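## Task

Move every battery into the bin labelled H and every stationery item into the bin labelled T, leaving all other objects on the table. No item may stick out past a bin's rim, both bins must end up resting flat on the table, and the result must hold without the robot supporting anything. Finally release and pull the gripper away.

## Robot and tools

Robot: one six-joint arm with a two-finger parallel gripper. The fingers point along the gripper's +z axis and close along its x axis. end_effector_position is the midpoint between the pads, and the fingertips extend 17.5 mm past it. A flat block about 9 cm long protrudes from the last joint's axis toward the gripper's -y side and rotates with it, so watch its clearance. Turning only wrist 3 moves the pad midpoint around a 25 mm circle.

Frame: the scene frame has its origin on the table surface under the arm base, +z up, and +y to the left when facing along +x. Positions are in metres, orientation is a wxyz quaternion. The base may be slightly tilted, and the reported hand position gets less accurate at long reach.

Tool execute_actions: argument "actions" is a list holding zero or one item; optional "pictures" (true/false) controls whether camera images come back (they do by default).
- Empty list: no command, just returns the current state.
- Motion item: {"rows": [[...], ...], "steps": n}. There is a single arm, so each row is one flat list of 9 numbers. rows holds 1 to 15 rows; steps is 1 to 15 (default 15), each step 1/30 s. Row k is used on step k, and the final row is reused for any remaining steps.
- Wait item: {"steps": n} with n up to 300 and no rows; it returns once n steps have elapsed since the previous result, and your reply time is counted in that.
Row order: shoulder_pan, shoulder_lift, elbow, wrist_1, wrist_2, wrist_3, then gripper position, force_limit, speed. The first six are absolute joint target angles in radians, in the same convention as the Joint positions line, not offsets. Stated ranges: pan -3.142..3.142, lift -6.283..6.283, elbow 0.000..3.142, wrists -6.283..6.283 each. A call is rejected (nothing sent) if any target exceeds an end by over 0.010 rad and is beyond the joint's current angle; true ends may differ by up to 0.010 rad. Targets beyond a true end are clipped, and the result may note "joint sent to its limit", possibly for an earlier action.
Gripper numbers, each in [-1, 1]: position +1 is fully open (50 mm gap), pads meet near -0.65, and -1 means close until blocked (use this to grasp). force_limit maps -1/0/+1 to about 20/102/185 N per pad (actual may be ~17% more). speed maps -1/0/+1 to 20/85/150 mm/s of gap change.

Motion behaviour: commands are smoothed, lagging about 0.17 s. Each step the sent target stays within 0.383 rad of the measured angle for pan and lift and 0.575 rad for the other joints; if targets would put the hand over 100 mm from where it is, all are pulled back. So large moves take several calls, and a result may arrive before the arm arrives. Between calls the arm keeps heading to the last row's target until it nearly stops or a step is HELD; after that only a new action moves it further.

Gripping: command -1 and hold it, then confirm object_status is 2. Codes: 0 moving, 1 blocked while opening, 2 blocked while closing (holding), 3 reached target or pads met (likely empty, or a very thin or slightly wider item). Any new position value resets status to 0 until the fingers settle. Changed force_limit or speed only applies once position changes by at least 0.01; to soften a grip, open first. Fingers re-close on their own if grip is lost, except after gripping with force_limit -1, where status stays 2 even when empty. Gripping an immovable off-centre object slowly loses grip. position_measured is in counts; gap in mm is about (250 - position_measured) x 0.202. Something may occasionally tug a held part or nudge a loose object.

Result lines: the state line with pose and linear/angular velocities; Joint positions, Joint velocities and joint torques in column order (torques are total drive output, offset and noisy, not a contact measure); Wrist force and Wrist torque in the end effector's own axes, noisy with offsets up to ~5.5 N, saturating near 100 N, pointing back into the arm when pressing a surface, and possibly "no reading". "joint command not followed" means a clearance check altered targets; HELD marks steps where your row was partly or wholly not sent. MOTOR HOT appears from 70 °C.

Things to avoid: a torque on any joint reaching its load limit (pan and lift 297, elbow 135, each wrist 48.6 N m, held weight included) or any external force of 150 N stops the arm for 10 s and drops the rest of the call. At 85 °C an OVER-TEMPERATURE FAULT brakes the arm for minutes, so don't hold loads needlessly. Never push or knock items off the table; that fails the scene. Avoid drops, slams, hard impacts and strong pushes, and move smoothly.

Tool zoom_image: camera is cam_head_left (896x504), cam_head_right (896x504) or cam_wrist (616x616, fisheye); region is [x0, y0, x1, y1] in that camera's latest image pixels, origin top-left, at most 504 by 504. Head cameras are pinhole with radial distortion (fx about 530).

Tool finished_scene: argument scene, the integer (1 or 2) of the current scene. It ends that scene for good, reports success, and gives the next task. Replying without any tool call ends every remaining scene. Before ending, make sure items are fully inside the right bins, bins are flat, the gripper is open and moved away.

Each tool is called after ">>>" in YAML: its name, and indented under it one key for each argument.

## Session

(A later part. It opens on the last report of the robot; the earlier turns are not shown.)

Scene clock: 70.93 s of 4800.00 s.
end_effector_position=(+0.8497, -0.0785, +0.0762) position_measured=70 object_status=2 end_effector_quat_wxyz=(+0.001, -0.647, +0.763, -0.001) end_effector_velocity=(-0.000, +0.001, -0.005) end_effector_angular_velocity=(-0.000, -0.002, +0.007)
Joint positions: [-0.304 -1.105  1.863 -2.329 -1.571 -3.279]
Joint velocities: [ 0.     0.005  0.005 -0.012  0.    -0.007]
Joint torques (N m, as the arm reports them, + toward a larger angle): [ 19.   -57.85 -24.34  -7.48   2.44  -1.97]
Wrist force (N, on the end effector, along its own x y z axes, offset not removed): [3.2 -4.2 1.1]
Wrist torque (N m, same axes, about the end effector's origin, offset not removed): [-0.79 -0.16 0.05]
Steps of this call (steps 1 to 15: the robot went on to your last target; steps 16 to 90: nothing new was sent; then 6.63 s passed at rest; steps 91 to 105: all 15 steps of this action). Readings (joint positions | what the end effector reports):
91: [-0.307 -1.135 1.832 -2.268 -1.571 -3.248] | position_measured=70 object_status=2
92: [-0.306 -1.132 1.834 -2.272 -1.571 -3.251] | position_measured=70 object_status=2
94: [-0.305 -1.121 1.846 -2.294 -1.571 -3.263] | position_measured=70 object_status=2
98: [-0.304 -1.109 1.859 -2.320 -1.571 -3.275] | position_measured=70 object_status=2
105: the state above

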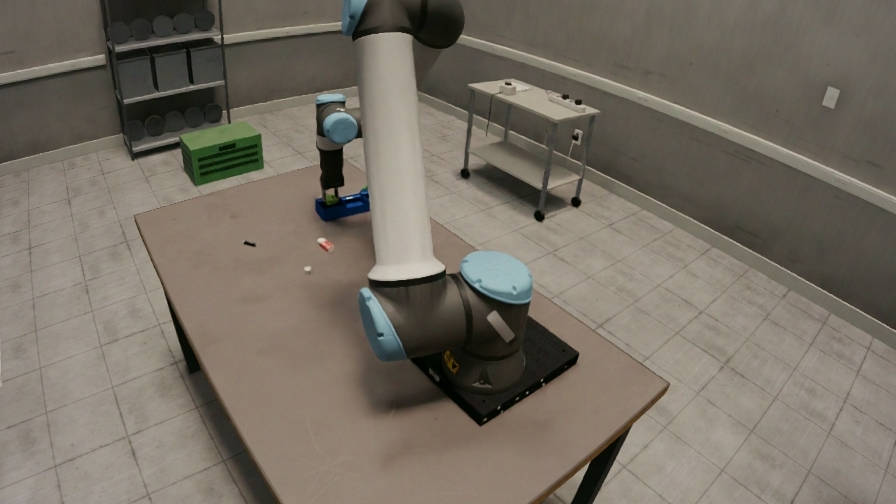

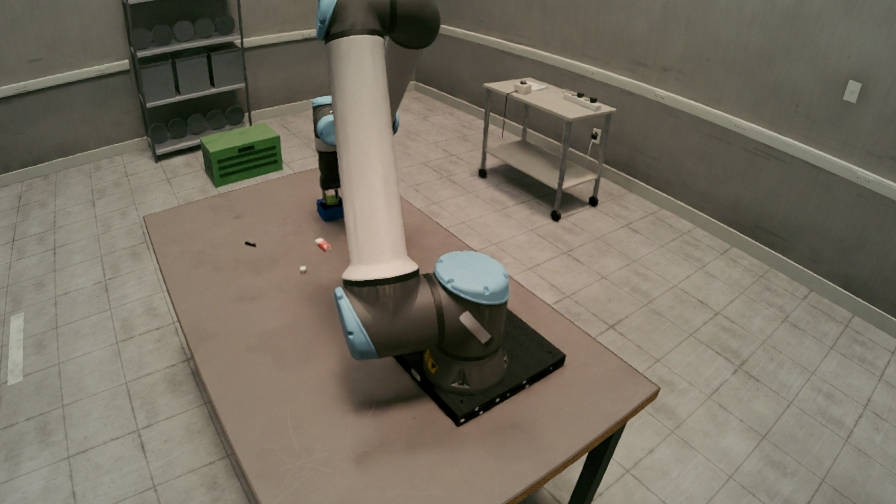

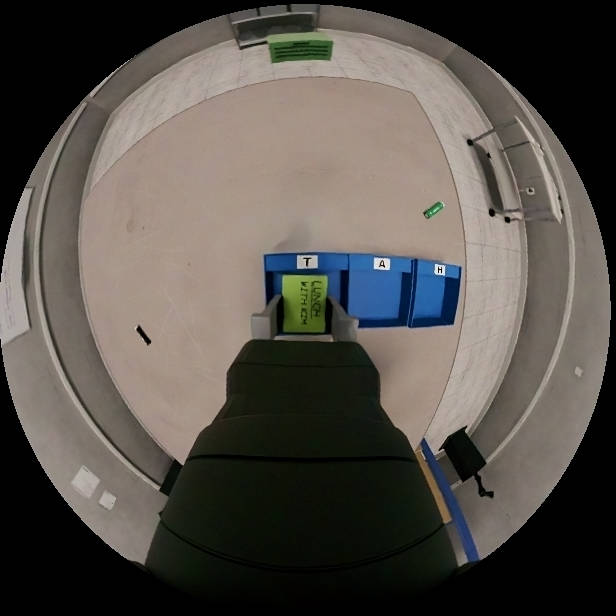

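>>> execute_actions:
  actions:
    - {"rows":[[-0.305,-1.097,1.873,-2.347,-1.571,-3.28,-1,-0.5,0],[-0.305,-1.097,1.873,-2.347,-1.571,-3.28,-1,-0.5,0],[-0.305,-1.09,1.8755,-2.356,-1.571,-3.28,-1,-0.5,0],[-0.305,-1.08,1.879,-2.37,-1.571,-3.28,-1,-0.5,0],[-0.305,-1.07,1.882,-2.383,-1.571,-3.28,-1,-0.5,0],[-0.305,-1.06,1.885,-2.396,-1.571,-3.28,-1,-0.5,0],[-0.305,-1.0494,1.8886,-2.41,-1.571,-3.28,-1,-0.5,0]]}
  pictures: false

>>> execute_actions:
  actions:
    - {"steps":8}

Scene clock: 78.07 s of 4800.00 s.
end_effector_position=(+0.8469, -0.0783, +0.0309) position_measured=70 object_status=2 end_effector_quat_wxyz=(+0.001, -0.647, +0.763, -0.001) end_effector_velocity=(-0.001, +0.000, -0.027) end_effector_angular_velocity=(+0.001, -0.001, -0.000)
Joint positions: [-0.305 -1.053  1.887 -2.405 -1.571 -3.28 ]
Joint velocities: [-0.     0.032  0.012 -0.045  0.001 -0.   ]
Joint torques (N m, as the arm reports them, + toward a larger angle): [-19.89 -60.99 -22.49  -7.93   2.52  -1.83]
Wrist force (N, on the end effector, along its own x y z axes, offset not removed): [-1.4 0.5 2.0]
Wrist torque (N m, same axes, about the end effector's origin, offset not removed): [0.24 0.64 0.16]
Steps of this call (steps 1 to 15: the robot went on to your last target; steps 16 to 90: nothing new was sent; then 3.63 s passed at rest; steps 91 to 105: all 15 steps of this action). Readings (joint positions | what the end effector reports):
91: [-0.304 -1.104 1.864 -2.331 -1.571 -3.280] | position_measured=70 object_status=2
92: [-0.304 -1.103 1.865 -2.332 -1.571 -3.280] | position_measured=70 object_status=2
94: [-0.304 -1.100 1.868 -2.339 -1.571 -3.280] | position_measured=70 object_status=2
98: [-0.305 -1.079 1.878 -2.370 -1.571 -3.280] | position_measured=70 object_status=2
105: the state above

Scene clock: 78.33 s of 4800.00 s.
end_effector_position=(+0.8468, -0.0784, +0.0283) position_measured=70 object_status=2 end_effector_quat_wxyz=(+0.001, -0.647, +0.763, -0.001) end_effector_velocity=(-0.000, -0.001, -0.001) end_effector_angular_velocity=(-0.001, -0.001, -0.001)
Joint positions: [-0.305 -1.05   1.888 -2.41  -1.571 -3.28 ]
Joint velocities: [-0.001  0.001  0.001 -0.003 -0.001  0.   ]
Joint torques (N m, as the arm reports them, + toward a larger angle): [-18.93 -55.61 -21.43  -7.29   2.64  -1.75]
Wrist force (N, on the end effector, along its own x y z axes, offset not removed): [-2.0 -1.6 -1.2]
Wrist torque (N m, same axes, about the end effector's origin, offset not removed): [-0.42 0.65 0.24]
Steps of this call (steps 1 to 8: the robot went on to your last target). Readings (joint positions | what the end effector reports):
1: [-0.305 -1.052 1.888 -2.406 -1.571 -3.280] | position_measured=70 object_status=2
2: [-0.305 -1.051 1.888 -2.407 -1.571 -3.280] | position_measured=70 object_status=2
4: [-0.305 -1.050 1.888 -2.409 -1.571 -3.280] | position_measured=70 object_status=2
8: the state above

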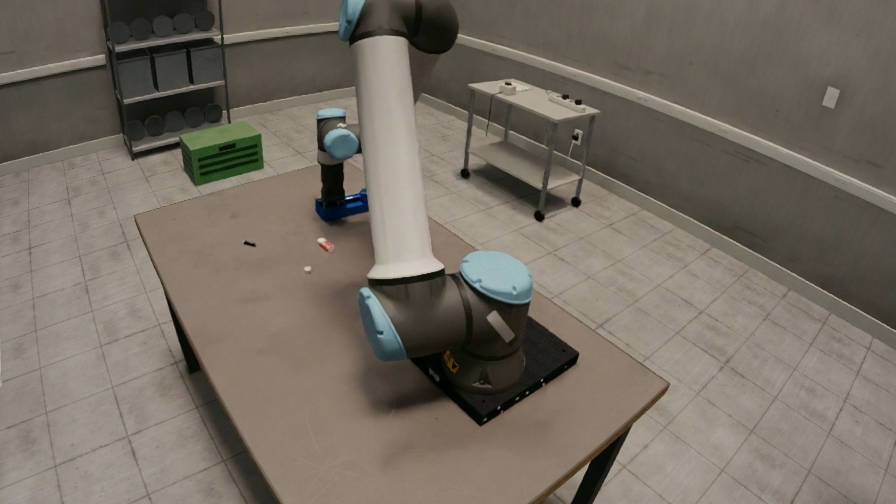

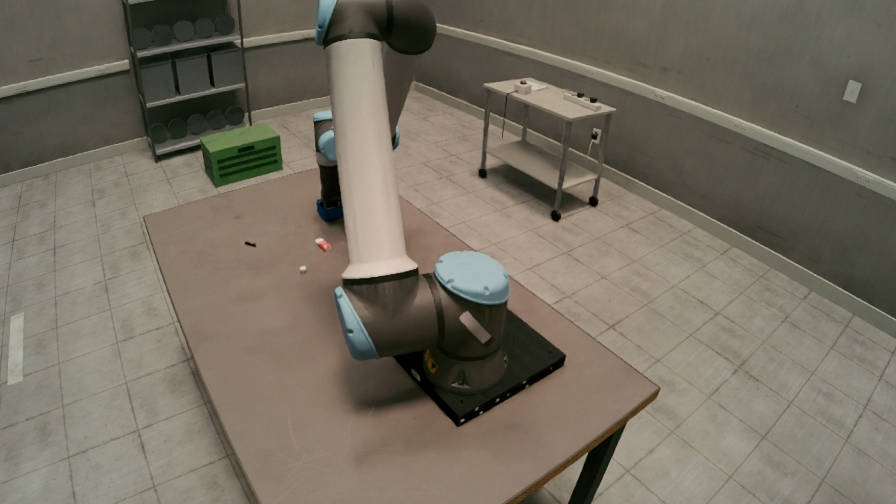

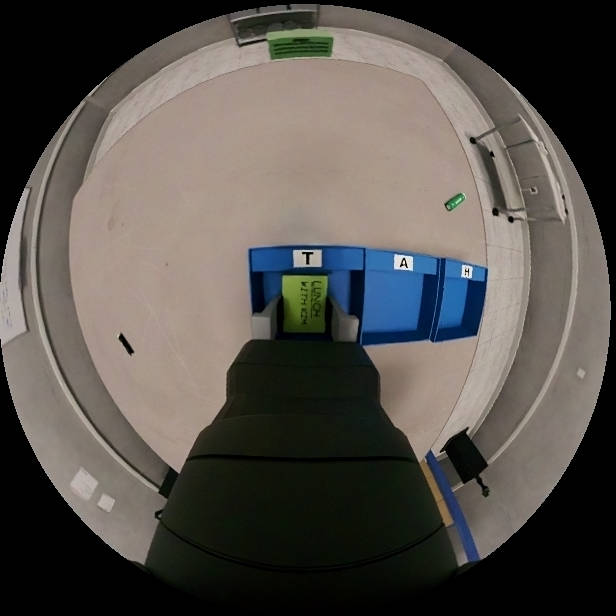

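>>> execute_actions:
  actions:
    - {"rows":[[-0.305,-1.047,1.8892,-2.413,-1.571,-3.28,-1,-0.5,0],[-0.305,-1.047,1.8892,-2.413,-1.571,-3.28,-1,-0.5,0],[-0.305,-1.047,1.8892,-2.413,-1.571,-3.28,-1,-0.5,0],[-0.305,-1.047,1.8892,-2.413,-1.571,-3.28,0.72,-0.5,0]],"steps":10}
  pictures: false

>>> execute_actions:
  actions:
    - {"rows":[[-0.305,-1.135,1.856,-2.292,-1.571,-3.28,0.72,-0.5,0]],"steps":10}
  pictures: false

>>> execute_actions:
  actions:
    - {"rows":[[-0.2124,-1.2887,2.195,-2.4771,-1.571,-3.374,1,-0.5,0]]}
  pictures: false

>>> execute_actions:
  actions:
    - {"steps":12}

Scene clock: 86.77 s of 4800.00 s.
end_effector_position=(+0.8466, -0.0783, +0.0260) position_measured=45 object_status=0 end_effector_quat_wxyz=(+0.001, -0.647, +0.763, -0.001) end_effector_velocity=(+0.001, -0.000, +0.001) end_effector_angular_velocity=(-0.001, -0.003, +0.000)
Joint positions: [-0.305 -1.047  1.889 -2.413 -1.571 -3.28 ]
Joint velocities: [ 0.     0.    -0.001 -0.002 -0.    -0.   ]
Joint torques (N m, as the arm reports them, + toward a larger angle): [-16.91 -57.   -23.11  -7.65   2.16  -1.81]
Wrist force (N, on the end effector, along its own x y z axes, offset not removed): [-0.6 -2.3 3.1]
Wrist torque (N m, same axes, about the end effector's origin, offset not removed): [-0.24 0.49 0.11]
Steps of this call (steps 1 to 15: the robot went on to your last target; steps 16 to 90: nothing new was sent; then 5.10 s passed at rest; steps 91 to 100: all 10 steps of this action). Readings (joint positions | what the end effector reports):
91: [-0.305 -1.049 1.889 -2.410 -1.571 -3.280] | position_measured=70 object_status=2
92: [-0.305 -1.049 1.889 -2.410 -1.571 -3.280] | position_measured=70 object_status=2
94: [-0.305 -1.048 1.889 -2.411 -1.571 -3.280] | position_measured=68 object_status=0
98: [-0.305 -1.047 1.889 -2.412 -1.571 -3.280] | position_measured=45 object_status=0
100: the state above

Scene clock: 87.10 s of 4800.00 s.
end_effector_position=(+0.8482, -0.0789, +0.0930) position_measured=45 object_status=3 end_effector_quat_wxyz=(+0.001, -0.647, +0.763, -0.002) end_effector_velocity=(-0.006, +0.001, +0.064) end_effector_angular_velocity=(+0.003, +0.010, -0.001)
Joint positions: [-0.305 -1.126  1.859 -2.305 -1.571 -3.28 ]
Joint velocities: [-0.001 -0.078 -0.027  0.116  0.    -0.   ]
Joint torques (N m, as the arm reports them, + toward a larger angle): [-12.19 -82.15 -44.81  -3.51   1.91  -1.59]
Wrist force (N, on the end effector, along its own x y z axes, offset not removed): [0.6 -0.4 1.1]
Wrist torque (N m, same axes, about the end effector's origin, offset not removed): [0.03 0.23 0.19]
Steps of this call (steps 1 to 10: all 10 steps of this action). Readings (joint positions | what the end effector reports):
1: [-0.305 -1.047 1.889 -2.413 -1.571 -3.280] | position_measured=45 object_status=0
2: [-0.305 -1.050 1.887 -2.409 -1.571 -3.280] | position_measured=45 object_status=0
4: [-0.305 -1.081 1.875 -2.371 -1.571 -3.280] | position_measured=45 object_status=3
8: [-0.305 -1.119 1.862 -2.315 -1.571 -3.280] | position_measured=45 object_status=3
10: the state above

Scene clock: 87.60 s of 4800.00 s.
end_effector_position=(+0.7036, +0.0294, +0.0637) position_measured=3 object_status=3 end_effector_quat_wxyz=(-0.002, +0.711, -0.704, +0.002) end_effector_velocity=(-0.124, +0.068, -0.034) end_effector_angular_velocity=(+0.004, +0.020, +0.115)
Joint positions: [-0.219 -1.278  2.169 -2.464 -1.571 -3.368]
Joint velocities: [ 0.057 -0.1    0.236 -0.116  0.    -0.058]
Joint torques (N m, as the arm reports them, + toward a larger angle): [ 12.08 -67.66 -27.37  -7.68   1.68  -1.93]
Wrist force (N, on the end effector, along its own x y z axes, offset not removed): [-3.2 -0.3 5.2]
Wrist torque (N m, same axes, about the end effector's origin, offset not removed): [0.01 0.81 0.15]
Steps of this call (steps 1 to 15: all 15 steps of this action). Readings (joint positions | what the end effector reports):
1: [-0.305 -1.129 1.858 -2.301 -1.571 -3.280] | position_measured=43 object_status=0
2: [-0.302 -1.134 1.861 -2.303 -1.571 -3.283] | position_measured=29 object_status=0
4: [-0.284 -1.163 1.907 -2.334 -1.571 -3.301] | position_measured=3 object_status=0
8: [-0.254 -1.215 2.025 -2.393 -1.571 -3.332] | position_measured=3 object_status=0
15: the state above

Scene clock: 88.00 s of 4800.00 s.
end_effector_position=(+0.6903, +0.0366, +0.0601) position_measured=3 object_status=3 end_effector_quat_wxyz=(-0.001, +0.715, -0.699, +0.001) end_effector_velocity=(-0.004, +0.002, -0.002) end_effector_angular_velocity=(+0.000, +0.003, +0.002)
Joint positions: [-0.213 -1.288  2.194 -2.477 -1.571 -3.374]
Joint velocities: [ 0.001 -0.001  0.007 -0.003 -0.    -0.001]
Joint torques (N m, as the arm reports them, + toward a larger angle): [ 19.08 -73.03 -20.51  -7.56   1.7   -1.61]
Wrist force (N, on the end effector, along its own x y z axes, offset not removed): [-0.9 -0.6 4.8]
Wrist torque (N m, same axes, about the end effector's origin, offset not removed): [0.01 0.55 0.15]
Steps of this call (steps 1 to 12: the robot went on to your last target). Readings (joint positions | what the end effector reports):
1: [-0.217 -1.281 2.176 -2.468 -1.571 -3.369] | position_measured=3 object_status=3
2: [-0.216 -1.283 2.181 -2.470 -1.571 -3.371] | position_measured=3 object_status=3
4: [-0.214 -1.285 2.187 -2.473 -1.571 -3.372] | position_measured=3 object_status=3
8: [-0.213 -1.288 2.193 -2.476 -1.571 -3.373] | position_measured=3 object_status=3
12: the state above

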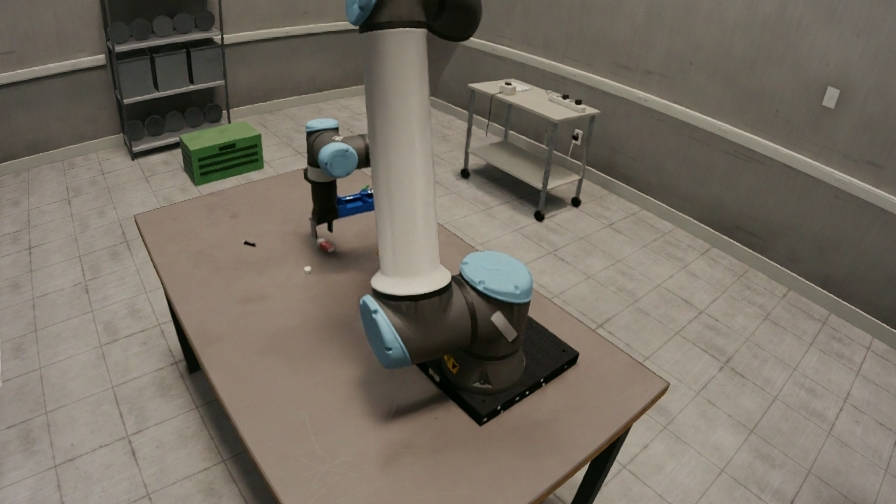

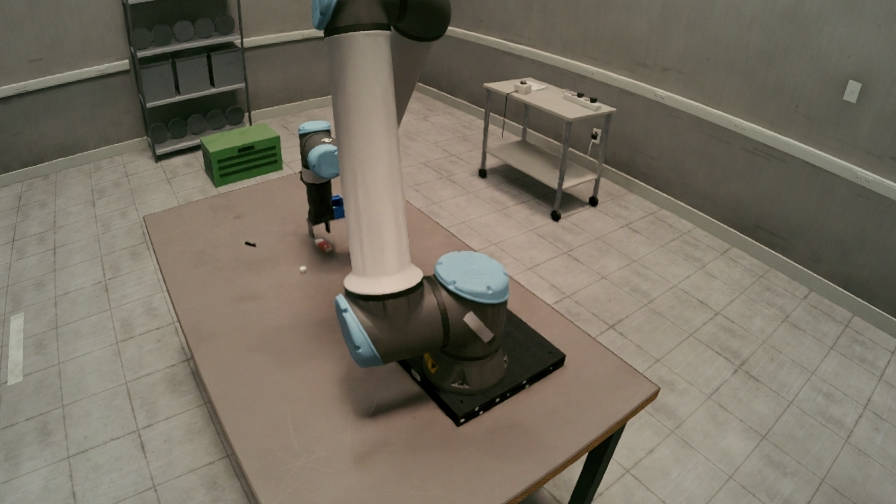

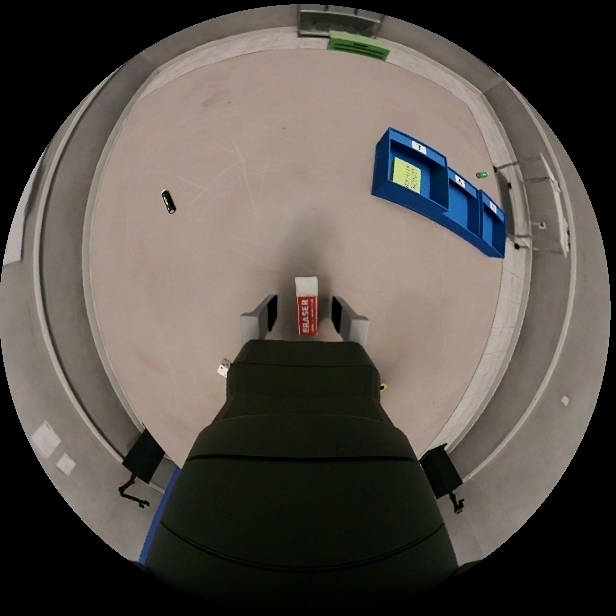

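>>> execute_actions:
  actions:
    - {"rows":[[-0.2175,-1.2313,2.2227,-2.5622,-1.571,-3.405,1,-0.5,0]],"steps":13}
  pictures: false

>>> execute_actions:
  actions:
    - {"rows":[[-0.2175,-1.2313,2.2227,-2.5622,-1.571,-3.405,-1,-0.5,0.3]]}
  pictures: false

>>> execute_actions:
  actions:
    - {"rows":[[-0.2175,-1.345,2.18,-2.406,-1.571,-3.6,-1,-0.5,0.3]],"steps":10}
  pictures: false

>>> execute_actions:
  actions:
    - {"rows":[[-0.3297,-1.0894,1.8157,-2.2971,-1.571,-4.877,-1,-0.5,0.3]]}
  pictures: false

>>> execute_actions:
  actions:
    - {"steps":20}

Scene clock: 96.23 s of 4800.00 s.
end_effector_position=(+0.6845, +0.0355, +0.0223) position_measured=3 object_status=3 end_effector_quat_wxyz=(-0.001, +0.724, -0.690, +0.001) end_effector_velocity=(-0.001, -0.001, -0.012) end_effector_angular_velocity=(-0.001, -0.003, +0.009)
Joint positions: [-0.217 -1.234  2.222 -2.559 -1.571 -3.404]
Joint velocities: [-0.002  0.019  0.008 -0.03   0.    -0.011]
Joint torques (N m, as the arm reports them, + toward a larger angle): [-16.84 -38.52 -17.65  -7.03   0.33  -1.63]
Wrist force (N, on the end effector, along its own x y z axes, offset not removed): [-1.1 -0.4 5.3]
Wrist torque (N m, same axes, about the end effector's origin, offset not removed): [0.02 0.45 0.18]
Steps of this call (steps 1 to 30: the robot went on to your last target; steps 31 to 100: nothing new was sent; then 4.47 s passed at rest; steps 101 to 113: all 13 steps of this action). Readings (joint positions | what the end effector reports):
101: [-0.212 -1.289 2.195 -2.477 -1.571 -3.374] | position_measured=3 object_status=3
102: [-0.213 -1.285 2.197 -2.481 -1.571 -3.377] | position_measured=3 object_status=3
104: [-0.215 -1.264 2.208 -2.511 -1.571 -3.388] | position_measured=3 object_status=3
108: [-0.216 -1.241 2.218 -2.547 -1.571 -3.400] | position_measured=3 object_status=3
113: the state above

Scene clock: 96.73 s of 4800.00 s.
end_effector_position=(+0.6844, +0.0353, +0.0210) position_measured=143 object_status=0 end_effector_quat_wxyz=(-0.001, +0.724, -0.690, +0.001) end_effector_velocity=(-0.000, +0.000, -0.001) end_effector_angular_velocity=(+0.001, +0.001, +0.001)
Joint positions: [-0.217 -1.231  2.223 -2.562 -1.571 -3.405]
Joint velocities: [-0.     0.001  0.    -0.     0.001 -0.001]
Joint torques (N m, as the arm reports them, + toward a larger angle): [-18.71 -32.99 -16.41  -7.51   0.09  -1.81]
Wrist force (N, on the end effector, along its own x y z axes, offset not removed): [-2.3 2.4 -5.7]
Wrist torque (N m, same axes, about the end effector's origin, offset not removed): [-0.12 0.61 0.18]
Steps of this call (steps 1 to 15: all 15 steps of this action). Readings (joint positions | what the end effector reports):
1: [-0.217 -1.233 2.222 -2.560 -1.571 -3.404] | position_measured=6 object_status=0
2: [-0.217 -1.233 2.222 -2.560 -1.571 -3.404] | position_measured=23 object_status=0
4: [-0.217 -1.232 2.222 -2.561 -1.571 -3.405] | position_measured=58 object_status=0
8: [-0.217 -1.232 2.223 -2.562 -1.571 -3.405] | position_measured=126 object_status=0
15: the state above

Scene clock: 97.07 s of 4800.00 s.
end_effector_position=(+0.6881, +0.0386, +0.0876) position_measured=143 object_status=2 end_effector_quat_wxyz=(-0.001, +0.780, -0.625, +0.002) end_effector_velocity=(-0.008, +0.007, +0.067) end_effector_angular_velocity=(+0.002, +0.015, +0.211)
Joint positions: [-0.218 -1.333  2.184 -2.424 -1.571 -3.577]
Joint velocities: [ 0.    -0.108 -0.036  0.158 -0.    -0.211]
Joint torques (N m, as the arm reports them, + toward a larger angle): [-12.74 -63.68 -43.11  -3.88   0.05  -0.55]
Wrist force (N, on the end effector, along its own x y z axes, offset not removed): [-0.6 -2.0 0.5]
Wrist torque (N m, same axes, about the end effector's origin, offset not removed): [-0.31 0.47 0.08]
Steps of this call (steps 1 to 10: all 10 steps of this action). Readings (joint positions | what the end effector reports):
1: [-0.217 -1.231 2.223 -2.562 -1.571 -3.405] | position_measured=143 object_status=2
2: [-0.218 -1.235 2.220 -2.558 -1.571 -3.409] | position_measured=143 object_status=2
4: [-0.218 -1.272 2.204 -2.514 -1.571 -3.458] | position_measured=143 object_status=2
8: [-0.218 -1.323 2.187 -2.438 -1.571 -3.557] | position_measured=143 object_status=2
10: the state above

Scene clock: 97.57 s of 4800.00 s.
end_effector_position=(+0.8428, -0.0698, +0.0862) position_measured=143 object_status=2 end_effector_quat_wxyz=(-0.000, +0.951, -0.308, +0.001) end_effector_velocity=(+0.081, -0.073, -0.008) end_effector_angular_velocity=(-0.008, -0.017, +2.535)
Joint positions: [-0.321 -1.11   1.847 -2.306 -1.571 -4.405]
Joint velocities: [-0.078  0.19  -0.288  0.082  0.001 -2.613]
Joint torques (N m, as the arm reports them, + toward a larger angle): [-10.03 -65.39 -41.63  -3.3   -0.14  -6.76]
Wrist force (N, on the end effector, along its own x y z axes, offset not removed): [0.2 -0.4 6.4]
Wrist torque (N m, same axes, about the end effector's origin, offset not removed): [0.17 0.67 0.21]
Steps of this call (steps 1 to 15: all 15 steps of this action). Readings (joint positions | what the end effector reports):
1: [-0.218 -1.336 2.183 -2.419 -1.571 -3.583] | position_measured=143 object_status=2
2: [-0.221 -1.335 2.179 -2.412 -1.571 -3.591] | position_measured=143 object_status=2
4: [-0.240 -1.299 2.132 -2.392 -1.571 -3.650] | position_measured=143 object_status=2
8: [-0.275 -1.219 2.012 -2.356 -1.571 -3.855] | position_measured=143 object_status=2
15: the state above

Scene clock: 98.23 s of 4800.00 s.
end_effector_position=(+0.8466, -0.0776, +0.0855) position_measured=143 object_status=2 end_effector_quat_wxyz=(-0.000, +0.997, -0.082, +0.002) end_effector_velocity=(+0.000, -0.000, -0.000) end_effector_angular_velocity=(-0.000, +0.001, +0.010)
Joint positions: [-0.33  -1.089  1.816 -2.297 -1.571 -4.876]
Joint velocities: [-0.     0.001 -0.001  0.001 -0.    -0.01 ]
Joint torques (N m, as the arm reports them, + toward a larger angle): [-19.45 -57.34 -47.59  -3.66  -0.24  -1.18]
Wrist force (N, on the end effector, along its own x y z axes, offset not removed): [-1.1 -2.4 3.4]
Wrist torque (N m, same axes, about the end effector's origin, offset not removed): [-0.25 0.49 0.09]
Steps of this call (steps 1 to 20: the robot went on to your last target). Readings (joint positions | what the end effector reports):
1: [-0.323 -1.105 1.839 -2.304 -1.571 -4.493] | position_measured=143 object_status=2
2: [-0.325 -1.101 1.833 -2.302 -1.571 -4.578] | position_measured=143 object_status=2
4: [-0.327 -1.096 1.825 -2.300 -1.571 -4.711] | position_measured=143 object_status=2
8: [-0.329 -1.091 1.819 -2.298 -1.571 -4.828] | position_measured=143 object_status=2
20: the state above

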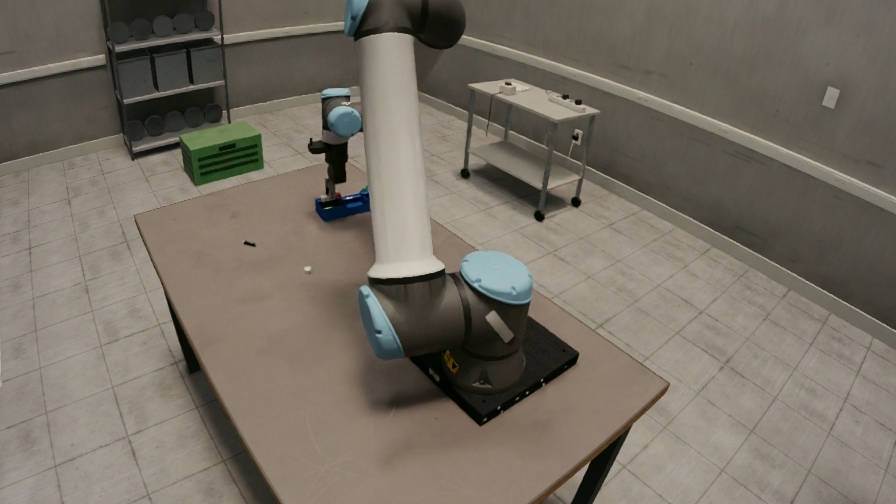

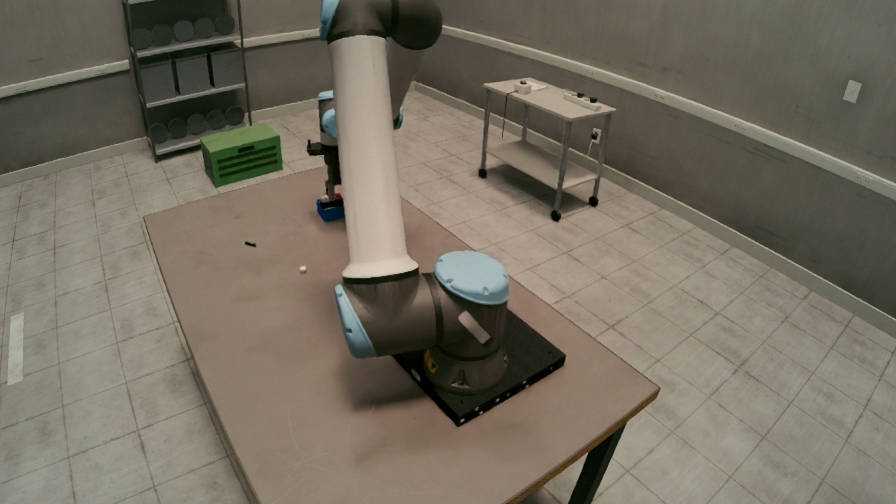

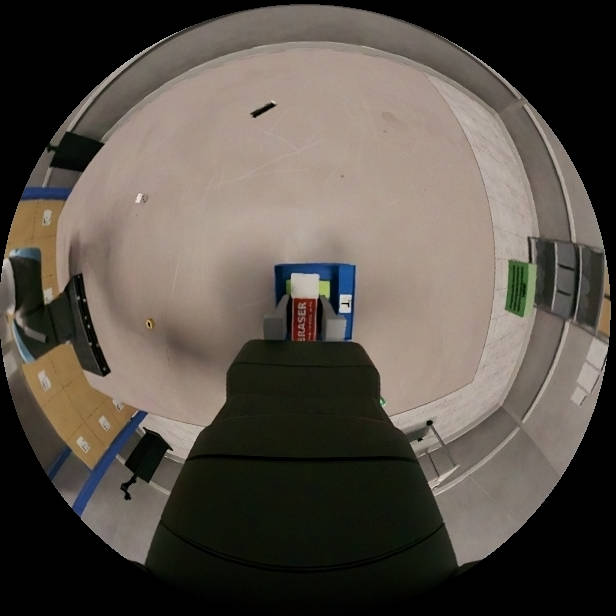

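>>> execute_actions:
  actions:
    - {"rows":[[-0.3315,-1.07,1.819,-2.32,-1.571,-4.877,-1,-0.5,0.3],[-0.3315,-1.06,1.821,-2.332,-1.571,-4.877,-1,-0.5,0.3],[-0.3315,-1.05,1.824,-2.345,-1.571,-4.877,-1,-0.5,0.3],[-0.3315,-1.0329,1.8283,-2.3662,-1.571,-4.877,-1,-0.5,0.3]]}
  pictures: false

>>> execute_actions:
  actions:
    - {"steps":8}

Scene clock: 102.00 s of 4800.00 s.
end_effector_position=(+0.8494, -0.0801, +0.0415) position_measured=143 object_status=2 end_effector_quat_wxyz=(-0.000, +0.997, -0.082, +0.002) end_effector_velocity=(+0.000, -0.001, -0.012) end_effector_angular_velocity=(-0.001, -0.000, -0.000)
Joint positions: [-0.331 -1.035  1.828 -2.364 -1.571 -4.877]
Joint velocities: [-0.001  0.015  0.004 -0.019 -0.001 -0.001]
Joint torques (N m, as the arm reports them, + toward a larger angle): [-19.   -58.52 -24.23  -7.37  -1.38  -1.79]
Wrist force (N, on the end effector, along its own x y z axes, offset not removed): [-3.0 -3.4 2.7]
Wrist torque (N m, same axes, about the end effector's origin, offset not removed): [-0.47 0.99 0.13]
Steps of this call (steps 1 to 15: the robot went on to your last target; steps 16 to 90: nothing new was sent; then 0.27 s passed at rest; steps 91 to 105: all 15 steps of this action). Readings (joint positions | what the end effector reports):
91: [-0.330 -1.089 1.816 -2.297 -1.571 -4.877] | position_measured=143 object_status=2
92: [-0.330 -1.088 1.816 -2.299 -1.571 -4.877] | position_measured=143 object_status=2
94: [-0.331 -1.077 1.818 -2.312 -1.571 -4.877] | position_measured=143 object_status=2
98: [-0.331 -1.048 1.825 -2.347 -1.571 -4.877] | position_measured=143 object_status=2
105: the state above

Scene clock: 102.27 s of 4800.00 s.
end_effector_position=(+0.8495, -0.0801, +0.0401) position_measured=143 object_status=2 end_effector_quat_wxyz=(-0.000, +0.997, -0.082, +0.002) end_effector_velocity=(+0.000, +0.000, -0.000) end_effector_angular_velocity=(+0.000, -0.000, +0.001)
Joint positions: [-0.331 -1.033  1.828 -2.366 -1.571 -4.877]
Joint velocities: [ 0.     0.001  0.    -0.001  0.001 -0.001]
Joint torques (N m, as the arm reports them, + toward a larger angle): [-18.79 -58.55 -23.13  -7.43  -1.6   -1.82]
Wrist force (N, on the end effector, along its own x y z axes, offset not removed): [1.1 -0.5 2.4]
Wrist torque (N m, same axes, about the end effector's origin, offset not removed): [0.05 0.03 0.02]
Steps of this call (steps 1 to 8: the robot went on to your last target). Readings (joint positions | what the end effector reports):
1: [-0.331 -1.034 1.828 -2.365 -1.571 -4.877] | position_measured=143 object_status=2
2: [-0.331 -1.034 1.828 -2.365 -1.571 -4.877] | position_measured=143 object_status=2
4: [-0.331 -1.033 1.828 -2.366 -1.571 -4.877] | position_measured=143 object_status=2
8: the state above

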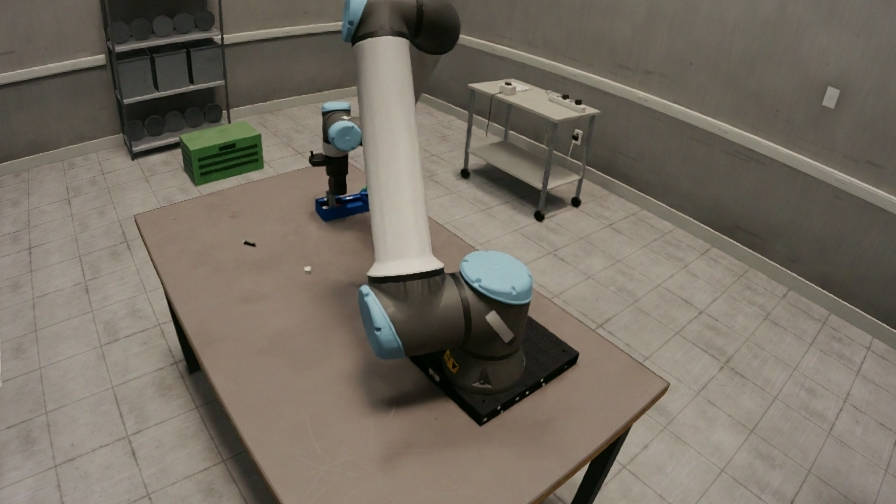

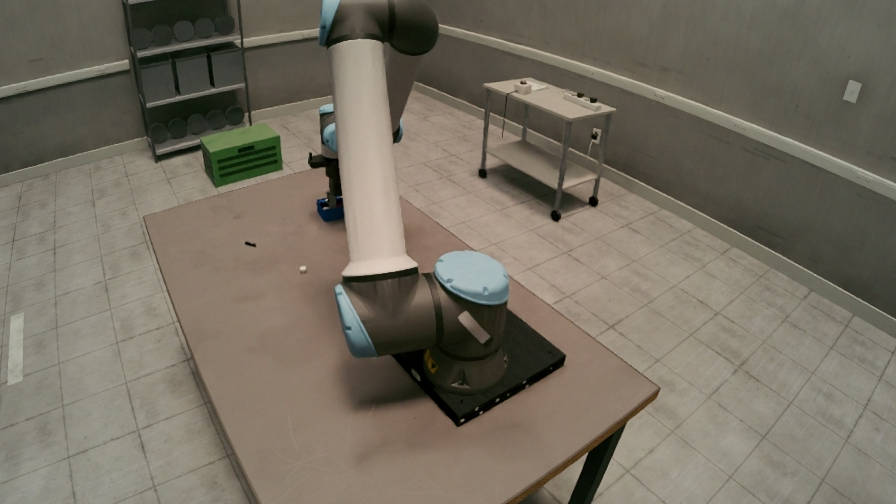

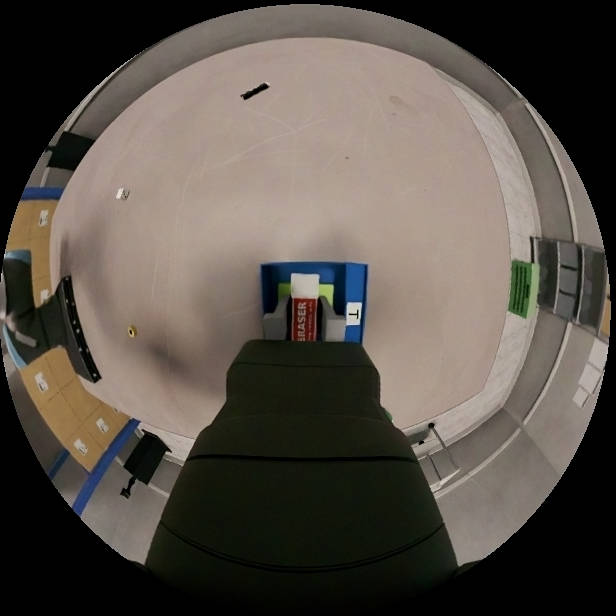

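>>> execute_actions:
  actions:
    - {"rows":[[-0.3315,-1.03,1.8292,-2.37,-1.571,-4.877,-1,-0.5,0.3],[-0.3315,-1.03,1.8292,-2.37,-1.571,-4.877,-1,-0.5,0.3],[-0.3315,-1.03,1.8292,-2.37,-1.571,-4.877,-1,-0.5,0.3],[-0.3315,-1.03,1.8292,-2.37,-1.571,-4.877,-1,-0.5,0.3],[-0.3315,-1.03,1.8292,-2.37,-1.571,-4.877,0.28,-0.5,0]],"steps":10}
  pictures: false

>>> execute_actions:
  actions:
    - {"rows":[[-0.3315,-1.095,1.81,-2.286,-1.571,-4.877,0.28,-0.5,0]],"steps":10}
  pictures: false

>>> execute_actions:
  actions:
    - {"rows":[[0.0528,-1.078,1.8333,-2.3261,-1.571,-3.689,0.8,-0.5,0]]}
  pictures: false

>>> execute_actions:
  actions:
    - {"steps":25}

Scene clock: 114.07 s of 4800.00 s.
end_effector_position=(+0.8494, -0.0801, +0.0378) position_measured=111 object_status=0 end_effector_quat_wxyz=(-0.000, +0.997, -0.082, +0.002) end_effector_velocity=(+0.001, +0.000, +0.000) end_effector_angular_velocity=(+0.000, -0.003, +0.000)
Joint positions: [-0.332 -1.03   1.829 -2.37  -1.571 -4.877]
Joint velocities: [-0.     0.001 -0.    -0.003  0.001 -0.   ]
Joint torques (N m, as the arm reports them, + toward a larger angle): [-17.18 -61.9  -23.03  -7.44  -2.83  -1.7 ]
Wrist force (N, on the end effector, along its own x y z axes, offset not removed): [-4.4 -0.4 2.4]
Wrist torque (N m, same axes, about the end effector's origin, offset not removed): [0.00 1.15 0.09]
Steps of this call (steps 1 to 15: the robot went on to your last target; steps 16 to 90: nothing new was sent; then 8.47 s passed at rest; steps 91 to 100: all 10 steps of this action). Readings (joint positions | what the end effector reports):
91: [-0.332 -1.033 1.828 -2.366 -1.571 -4.877] | position_measured=143 object_status=2
92: [-0.332 -1.033 1.828 -2.367 -1.571 -4.877] | position_measured=143 object_status=2
94: [-0.332 -1.032 1.829 -2.368 -1.571 -4.877] | position_measured=143 object_status=2
98: [-0.332 -1.030 1.829 -2.369 -1.571 -4.877] | position_measured=111 object_status=0
100: the state above

Scene clock: 114.40 s of 4800.00 s.
end_effector_position=(+0.8481, -0.0797, +0.0868) position_measured=111 object_status=3 end_effector_quat_wxyz=(+0.000, +0.997, -0.082, +0.002) end_effector_velocity=(-0.004, +0.001, +0.046) end_effector_angular_velocity=(+0.001, +0.002, +0.001)
Joint positions: [-0.332 -1.089  1.812 -2.294 -1.571 -4.877]
Joint velocities: [ 0.    -0.056 -0.017  0.075  0.    -0.   ]
Joint torques (N m, as the arm reports them, + toward a larger angle): [-13.92 -87.43 -45.42  -3.57  -2.34  -1.77]
Wrist force (N, on the end effector, along its own x y z axes, offset not removed): [2.2 -1.7 3.9]
Wrist torque (N m, same axes, about the end effector's origin, offset not removed): [-0.18 -0.01 -0.06]
Steps of this call (steps 1 to 10: all 10 steps of this action). Readings (joint positions | what the end effector reports):
1: [-0.332 -1.030 1.829 -2.370 -1.571 -4.877] | position_measured=111 object_status=0
2: [-0.332 -1.033 1.828 -2.366 -1.571 -4.877] | position_measured=111 object_status=0
4: [-0.332 -1.057 1.821 -2.337 -1.571 -4.877] | position_measured=111 object_status=0
8: [-0.332 -1.084 1.813 -2.301 -1.571 -4.877] | position_measured=111 object_status=3
10: the state above

Scene clock: 114.90 s of 4800.00 s.
end_effector_position=(+0.8470, +0.1466, +0.0753) position_measured=32 object_status=3 end_effector_quat_wxyz=(-0.000, +0.978, -0.210, +0.002) end_effector_velocity=(-0.060, +0.515, -0.032) end_effector_angular_velocity=(+0.005, +0.003, -1.310)
Joint positions: [-0.063 -1.082  1.827 -2.316 -1.571 -4.35 ]
Joint velocities: [ 0.63   0.022  0.037 -0.056 -0.     1.94 ]
Joint torques (N m, as the arm reports them, + toward a larger angle): [ 29.6  -57.57 -22.55  -7.72   2.79  10.04]
Wrist force (N, on the end effector, along its own x y z axes, offset not removed): [-3.3 0.1 3.2]
Wrist torque (N m, same axes, about the end effector's origin, offset not removed): [0.05 1.02 0.28]
Steps of this call (steps 1 to 15: all 15 steps of this action). Readings (joint positions | what the end effector reports):
1: [-0.332 -1.090 1.811 -2.292 -1.571 -4.877] | position_measured=109 object_status=0
2: [-0.328 -1.091 1.812 -2.292 -1.571 -4.873] | position_measured=94 object_status=0
4: [-0.290 -1.089 1.814 -2.296 -1.571 -4.826] | position_measured=66 object_status=0
8: [-0.208 -1.087 1.819 -2.304 -1.571 -4.690] | position_measured=32 object_status=0
15: the state above

Scene clock: 115.73 s of 4800.00 s.
end_effector_position=(+0.8355, +0.2335, +0.0700) position_measured=32 object_status=3 end_effector_quat_wxyz=(-0.001, +0.885, -0.465, +0.001) end_effector_velocity=(-0.000, -0.000, -0.000) end_effector_angular_velocity=(-0.000, +0.001, -0.005)
Joint positions: [ 0.053 -1.078  1.833 -2.326 -1.571 -3.69 ]
Joint velocities: [-0.     0.     0.     0.001 -0.     0.005]
Joint torques (N m, as the arm reports them, + toward a larger angle): [ 18.84 -57.34 -24.37  -7.66   2.58   1.81]
Wrist force (N, on the end effector, along its own x y z axes, offset not removed): [-2.3 -0.6 2.7]
Wrist torque (N m, same axes, about the end effector's origin, offset not removed): [0.05 0.75 0.15]
Steps of this call (steps 1 to 25: the robot went on to your last target). Readings (joint positions | what the end effector reports):
1: [-0.041 -1.081 1.828 -2.318 -1.571 -4.280] | position_measured=32 object_status=3
2: [-0.020 -1.080 1.829 -2.320 -1.571 -4.204] | position_measured=32 object_status=3
4: [0.012 -1.079 1.831 -2.323 -1.571 -4.039] | position_measured=32 object_status=3
8: [0.041 -1.078 1.833 -2.325 -1.571 -3.798] | position_measured=32 object_status=3
25: the state above

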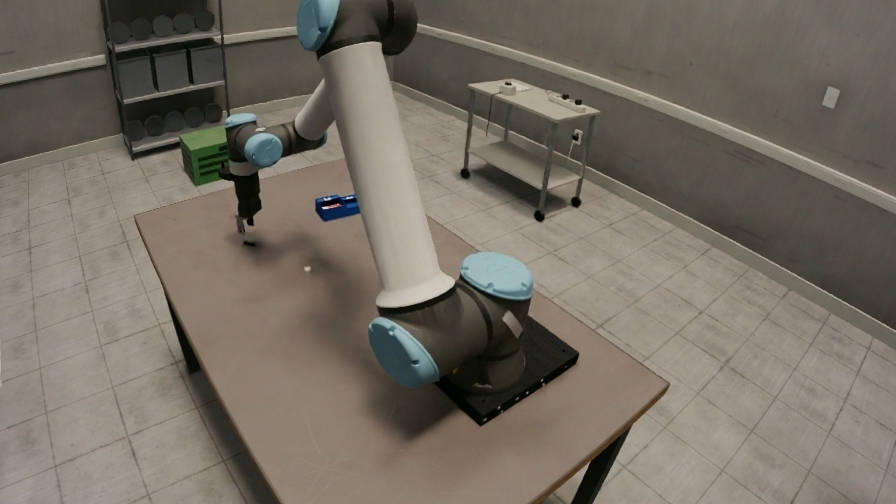

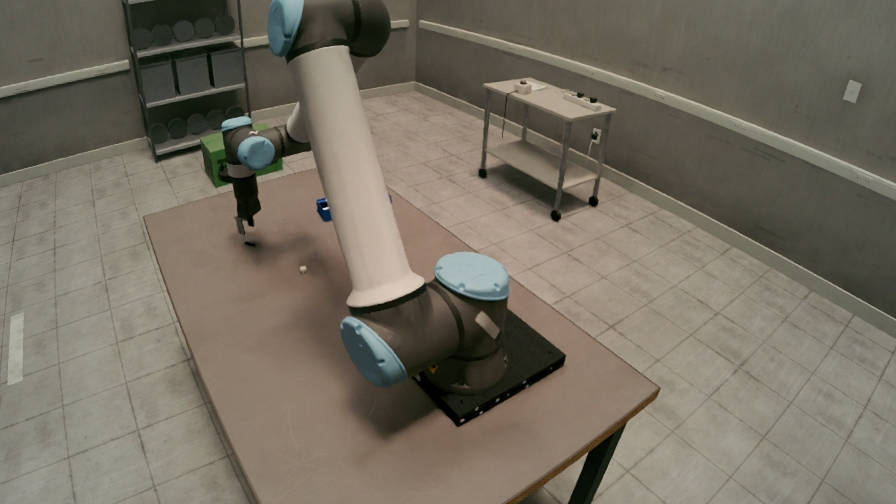

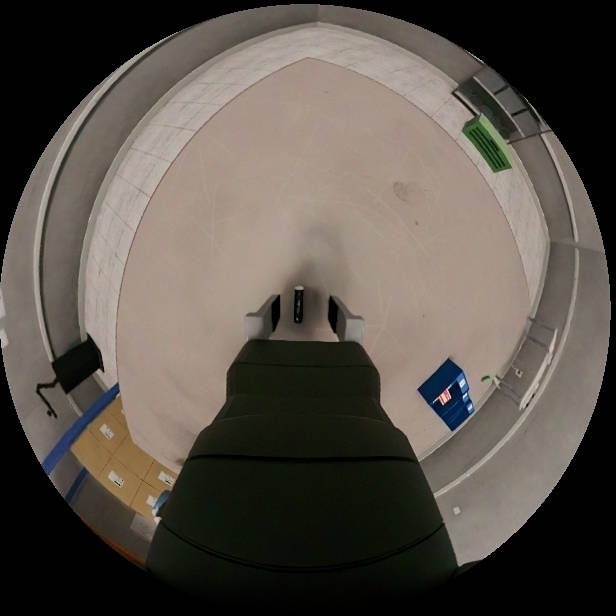

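>>> execute_actions:
  actions:
    - {"rows":[[0.057,-1.0251,1.8668,-2.4125,-1.571,-3.67,0.5,-0.5,0]]}
  pictures: false

>>> execute_actions:
  actions:
    - {"rows":[[0.057,-1.0251,1.8668,-2.4125,-1.571,-3.67,-1,-0.5,0]]}

Scene clock: 119.40 s of 4800.00 s.
end_effector_position=(+0.8279, +0.2362, +0.0204) position_measured=78 object_status=3 end_effector_quat_wxyz=(-0.001, +0.882, -0.472, +0.001) end_effector_velocity=(-0.001, +0.001, -0.008) end_effector_angular_velocity=(+0.001, -0.002, -0.001)
Joint positions: [ 0.057 -1.026  1.866 -2.411 -1.571 -3.67 ]
Joint velocities: [ 0.001  0.009  0.006 -0.016  0.001  0.003]
Joint torques (N m, as the arm reports them, + toward a larger angle): [ 20.12 -58.51 -23.04  -7.69   2.45   2.3 ]
Wrist force (N, on the end effector, along its own x y z axes, offset not removed): [-0.3 0.0 2.9]
Wrist torque (N m, same axes, about the end effector's origin, offset not removed): [0.04 0.35 -0.05]
Steps of this call (steps 1 to 30: the robot went on to your last target; steps 31 to 95: nothing new was sent; steps 96 to 110: all 15 steps of this action). Readings (joint positions | what the end effector reports):
96: [0.053 -1.078 1.833 -2.326 -1.571 -3.689] | position_measured=35 object_status=0
97: [0.053 -1.075 1.836 -2.330 -1.571 -3.687] | position_measured=49 object_status=0
99: [0.055 -1.055 1.848 -2.360 -1.571 -3.680] | position_measured=75 object_status=0
103: [0.056 -1.034 1.861 -2.397 -1.571 -3.673] | position_measured=78 object_status=0
110: the state above

Scene clock: 119.90 s of 4800.00 s.
end_effector_position=(+0.8277, +0.2362, +0.0194) position_measured=206 object_status=0 end_effector_quat_wxyz=(-0.001, +0.882, -0.472, +0.001) end_effector_velocity=(+0.001, -0.000, +0.001) end_effector_angular_velocity=(-0.000, -0.002, -0.001)
Joint positions: [ 0.057 -1.025  1.867 -2.412 -1.571 -3.67 ]
Joint velocities: [-0.    -0.001  0.    -0.001 -0.     0.   ]
Joint torques (N m, as the arm reports them, + toward a larger angle): [ 20.89 -58.18 -21.12  -7.54   2.18   2.03]
Wrist force (N, on the end effector, along its own x y z axes, offset not removed): [-0.8 -0.9 0.3]
Wrist torque (N m, same axes, about the end effector's origin, offset not removed): [-0.25 0.49 0.21]
Steps of this call (steps 1 to 15: all 15 steps of this action). Readings (joint positions | what the end effector reports):
1: [0.057 -1.026 1.866 -2.411 -1.571 -3.670] | position_measured=80 object_status=0
2: [0.057 -1.026 1.866 -2.411 -1.571 -3.670] | position_measured=94 object_status=0
4: [0.057 -1.025 1.867 -2.412 -1.571 -3.670] | position_measured=122 object_status=0
8: [0.057 -1.025 1.867 -2.412 -1.571 -3.670] | position_measured=179 object_status=0
15: the state above

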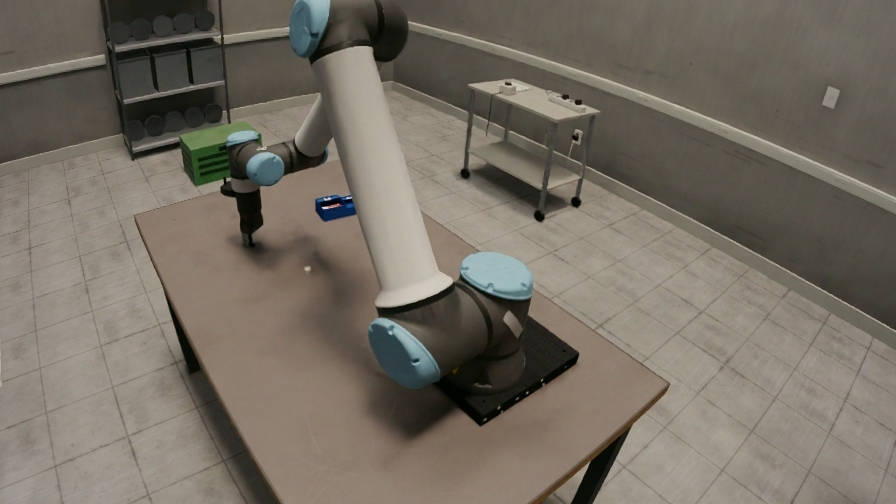

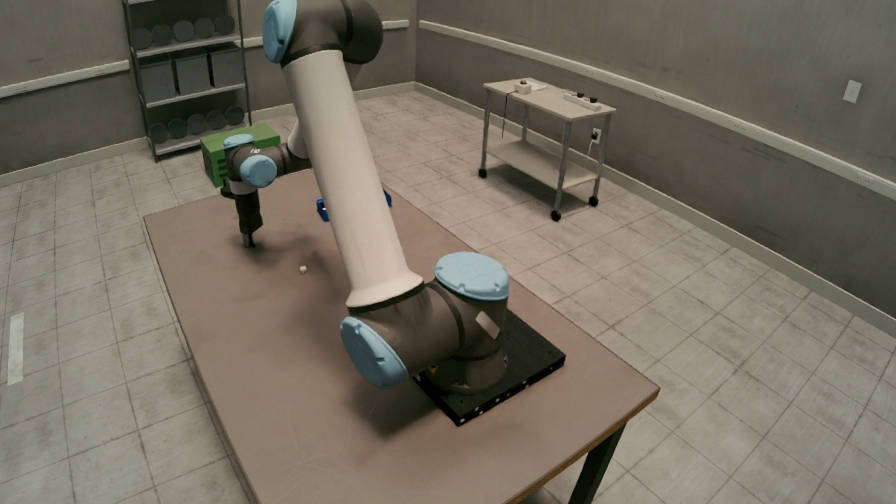

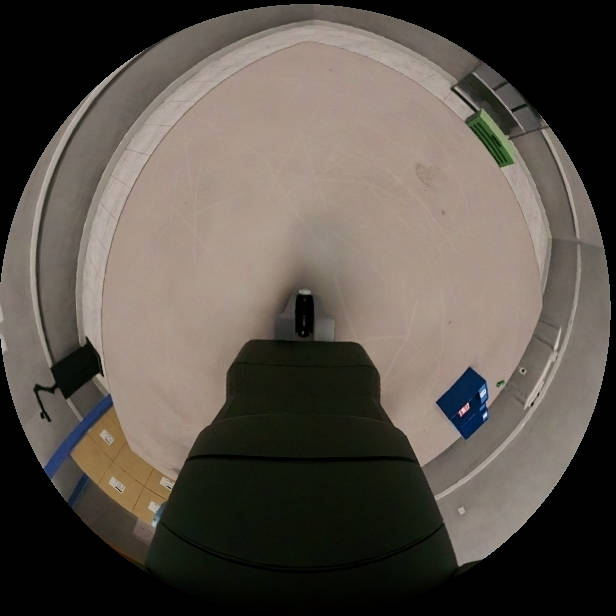

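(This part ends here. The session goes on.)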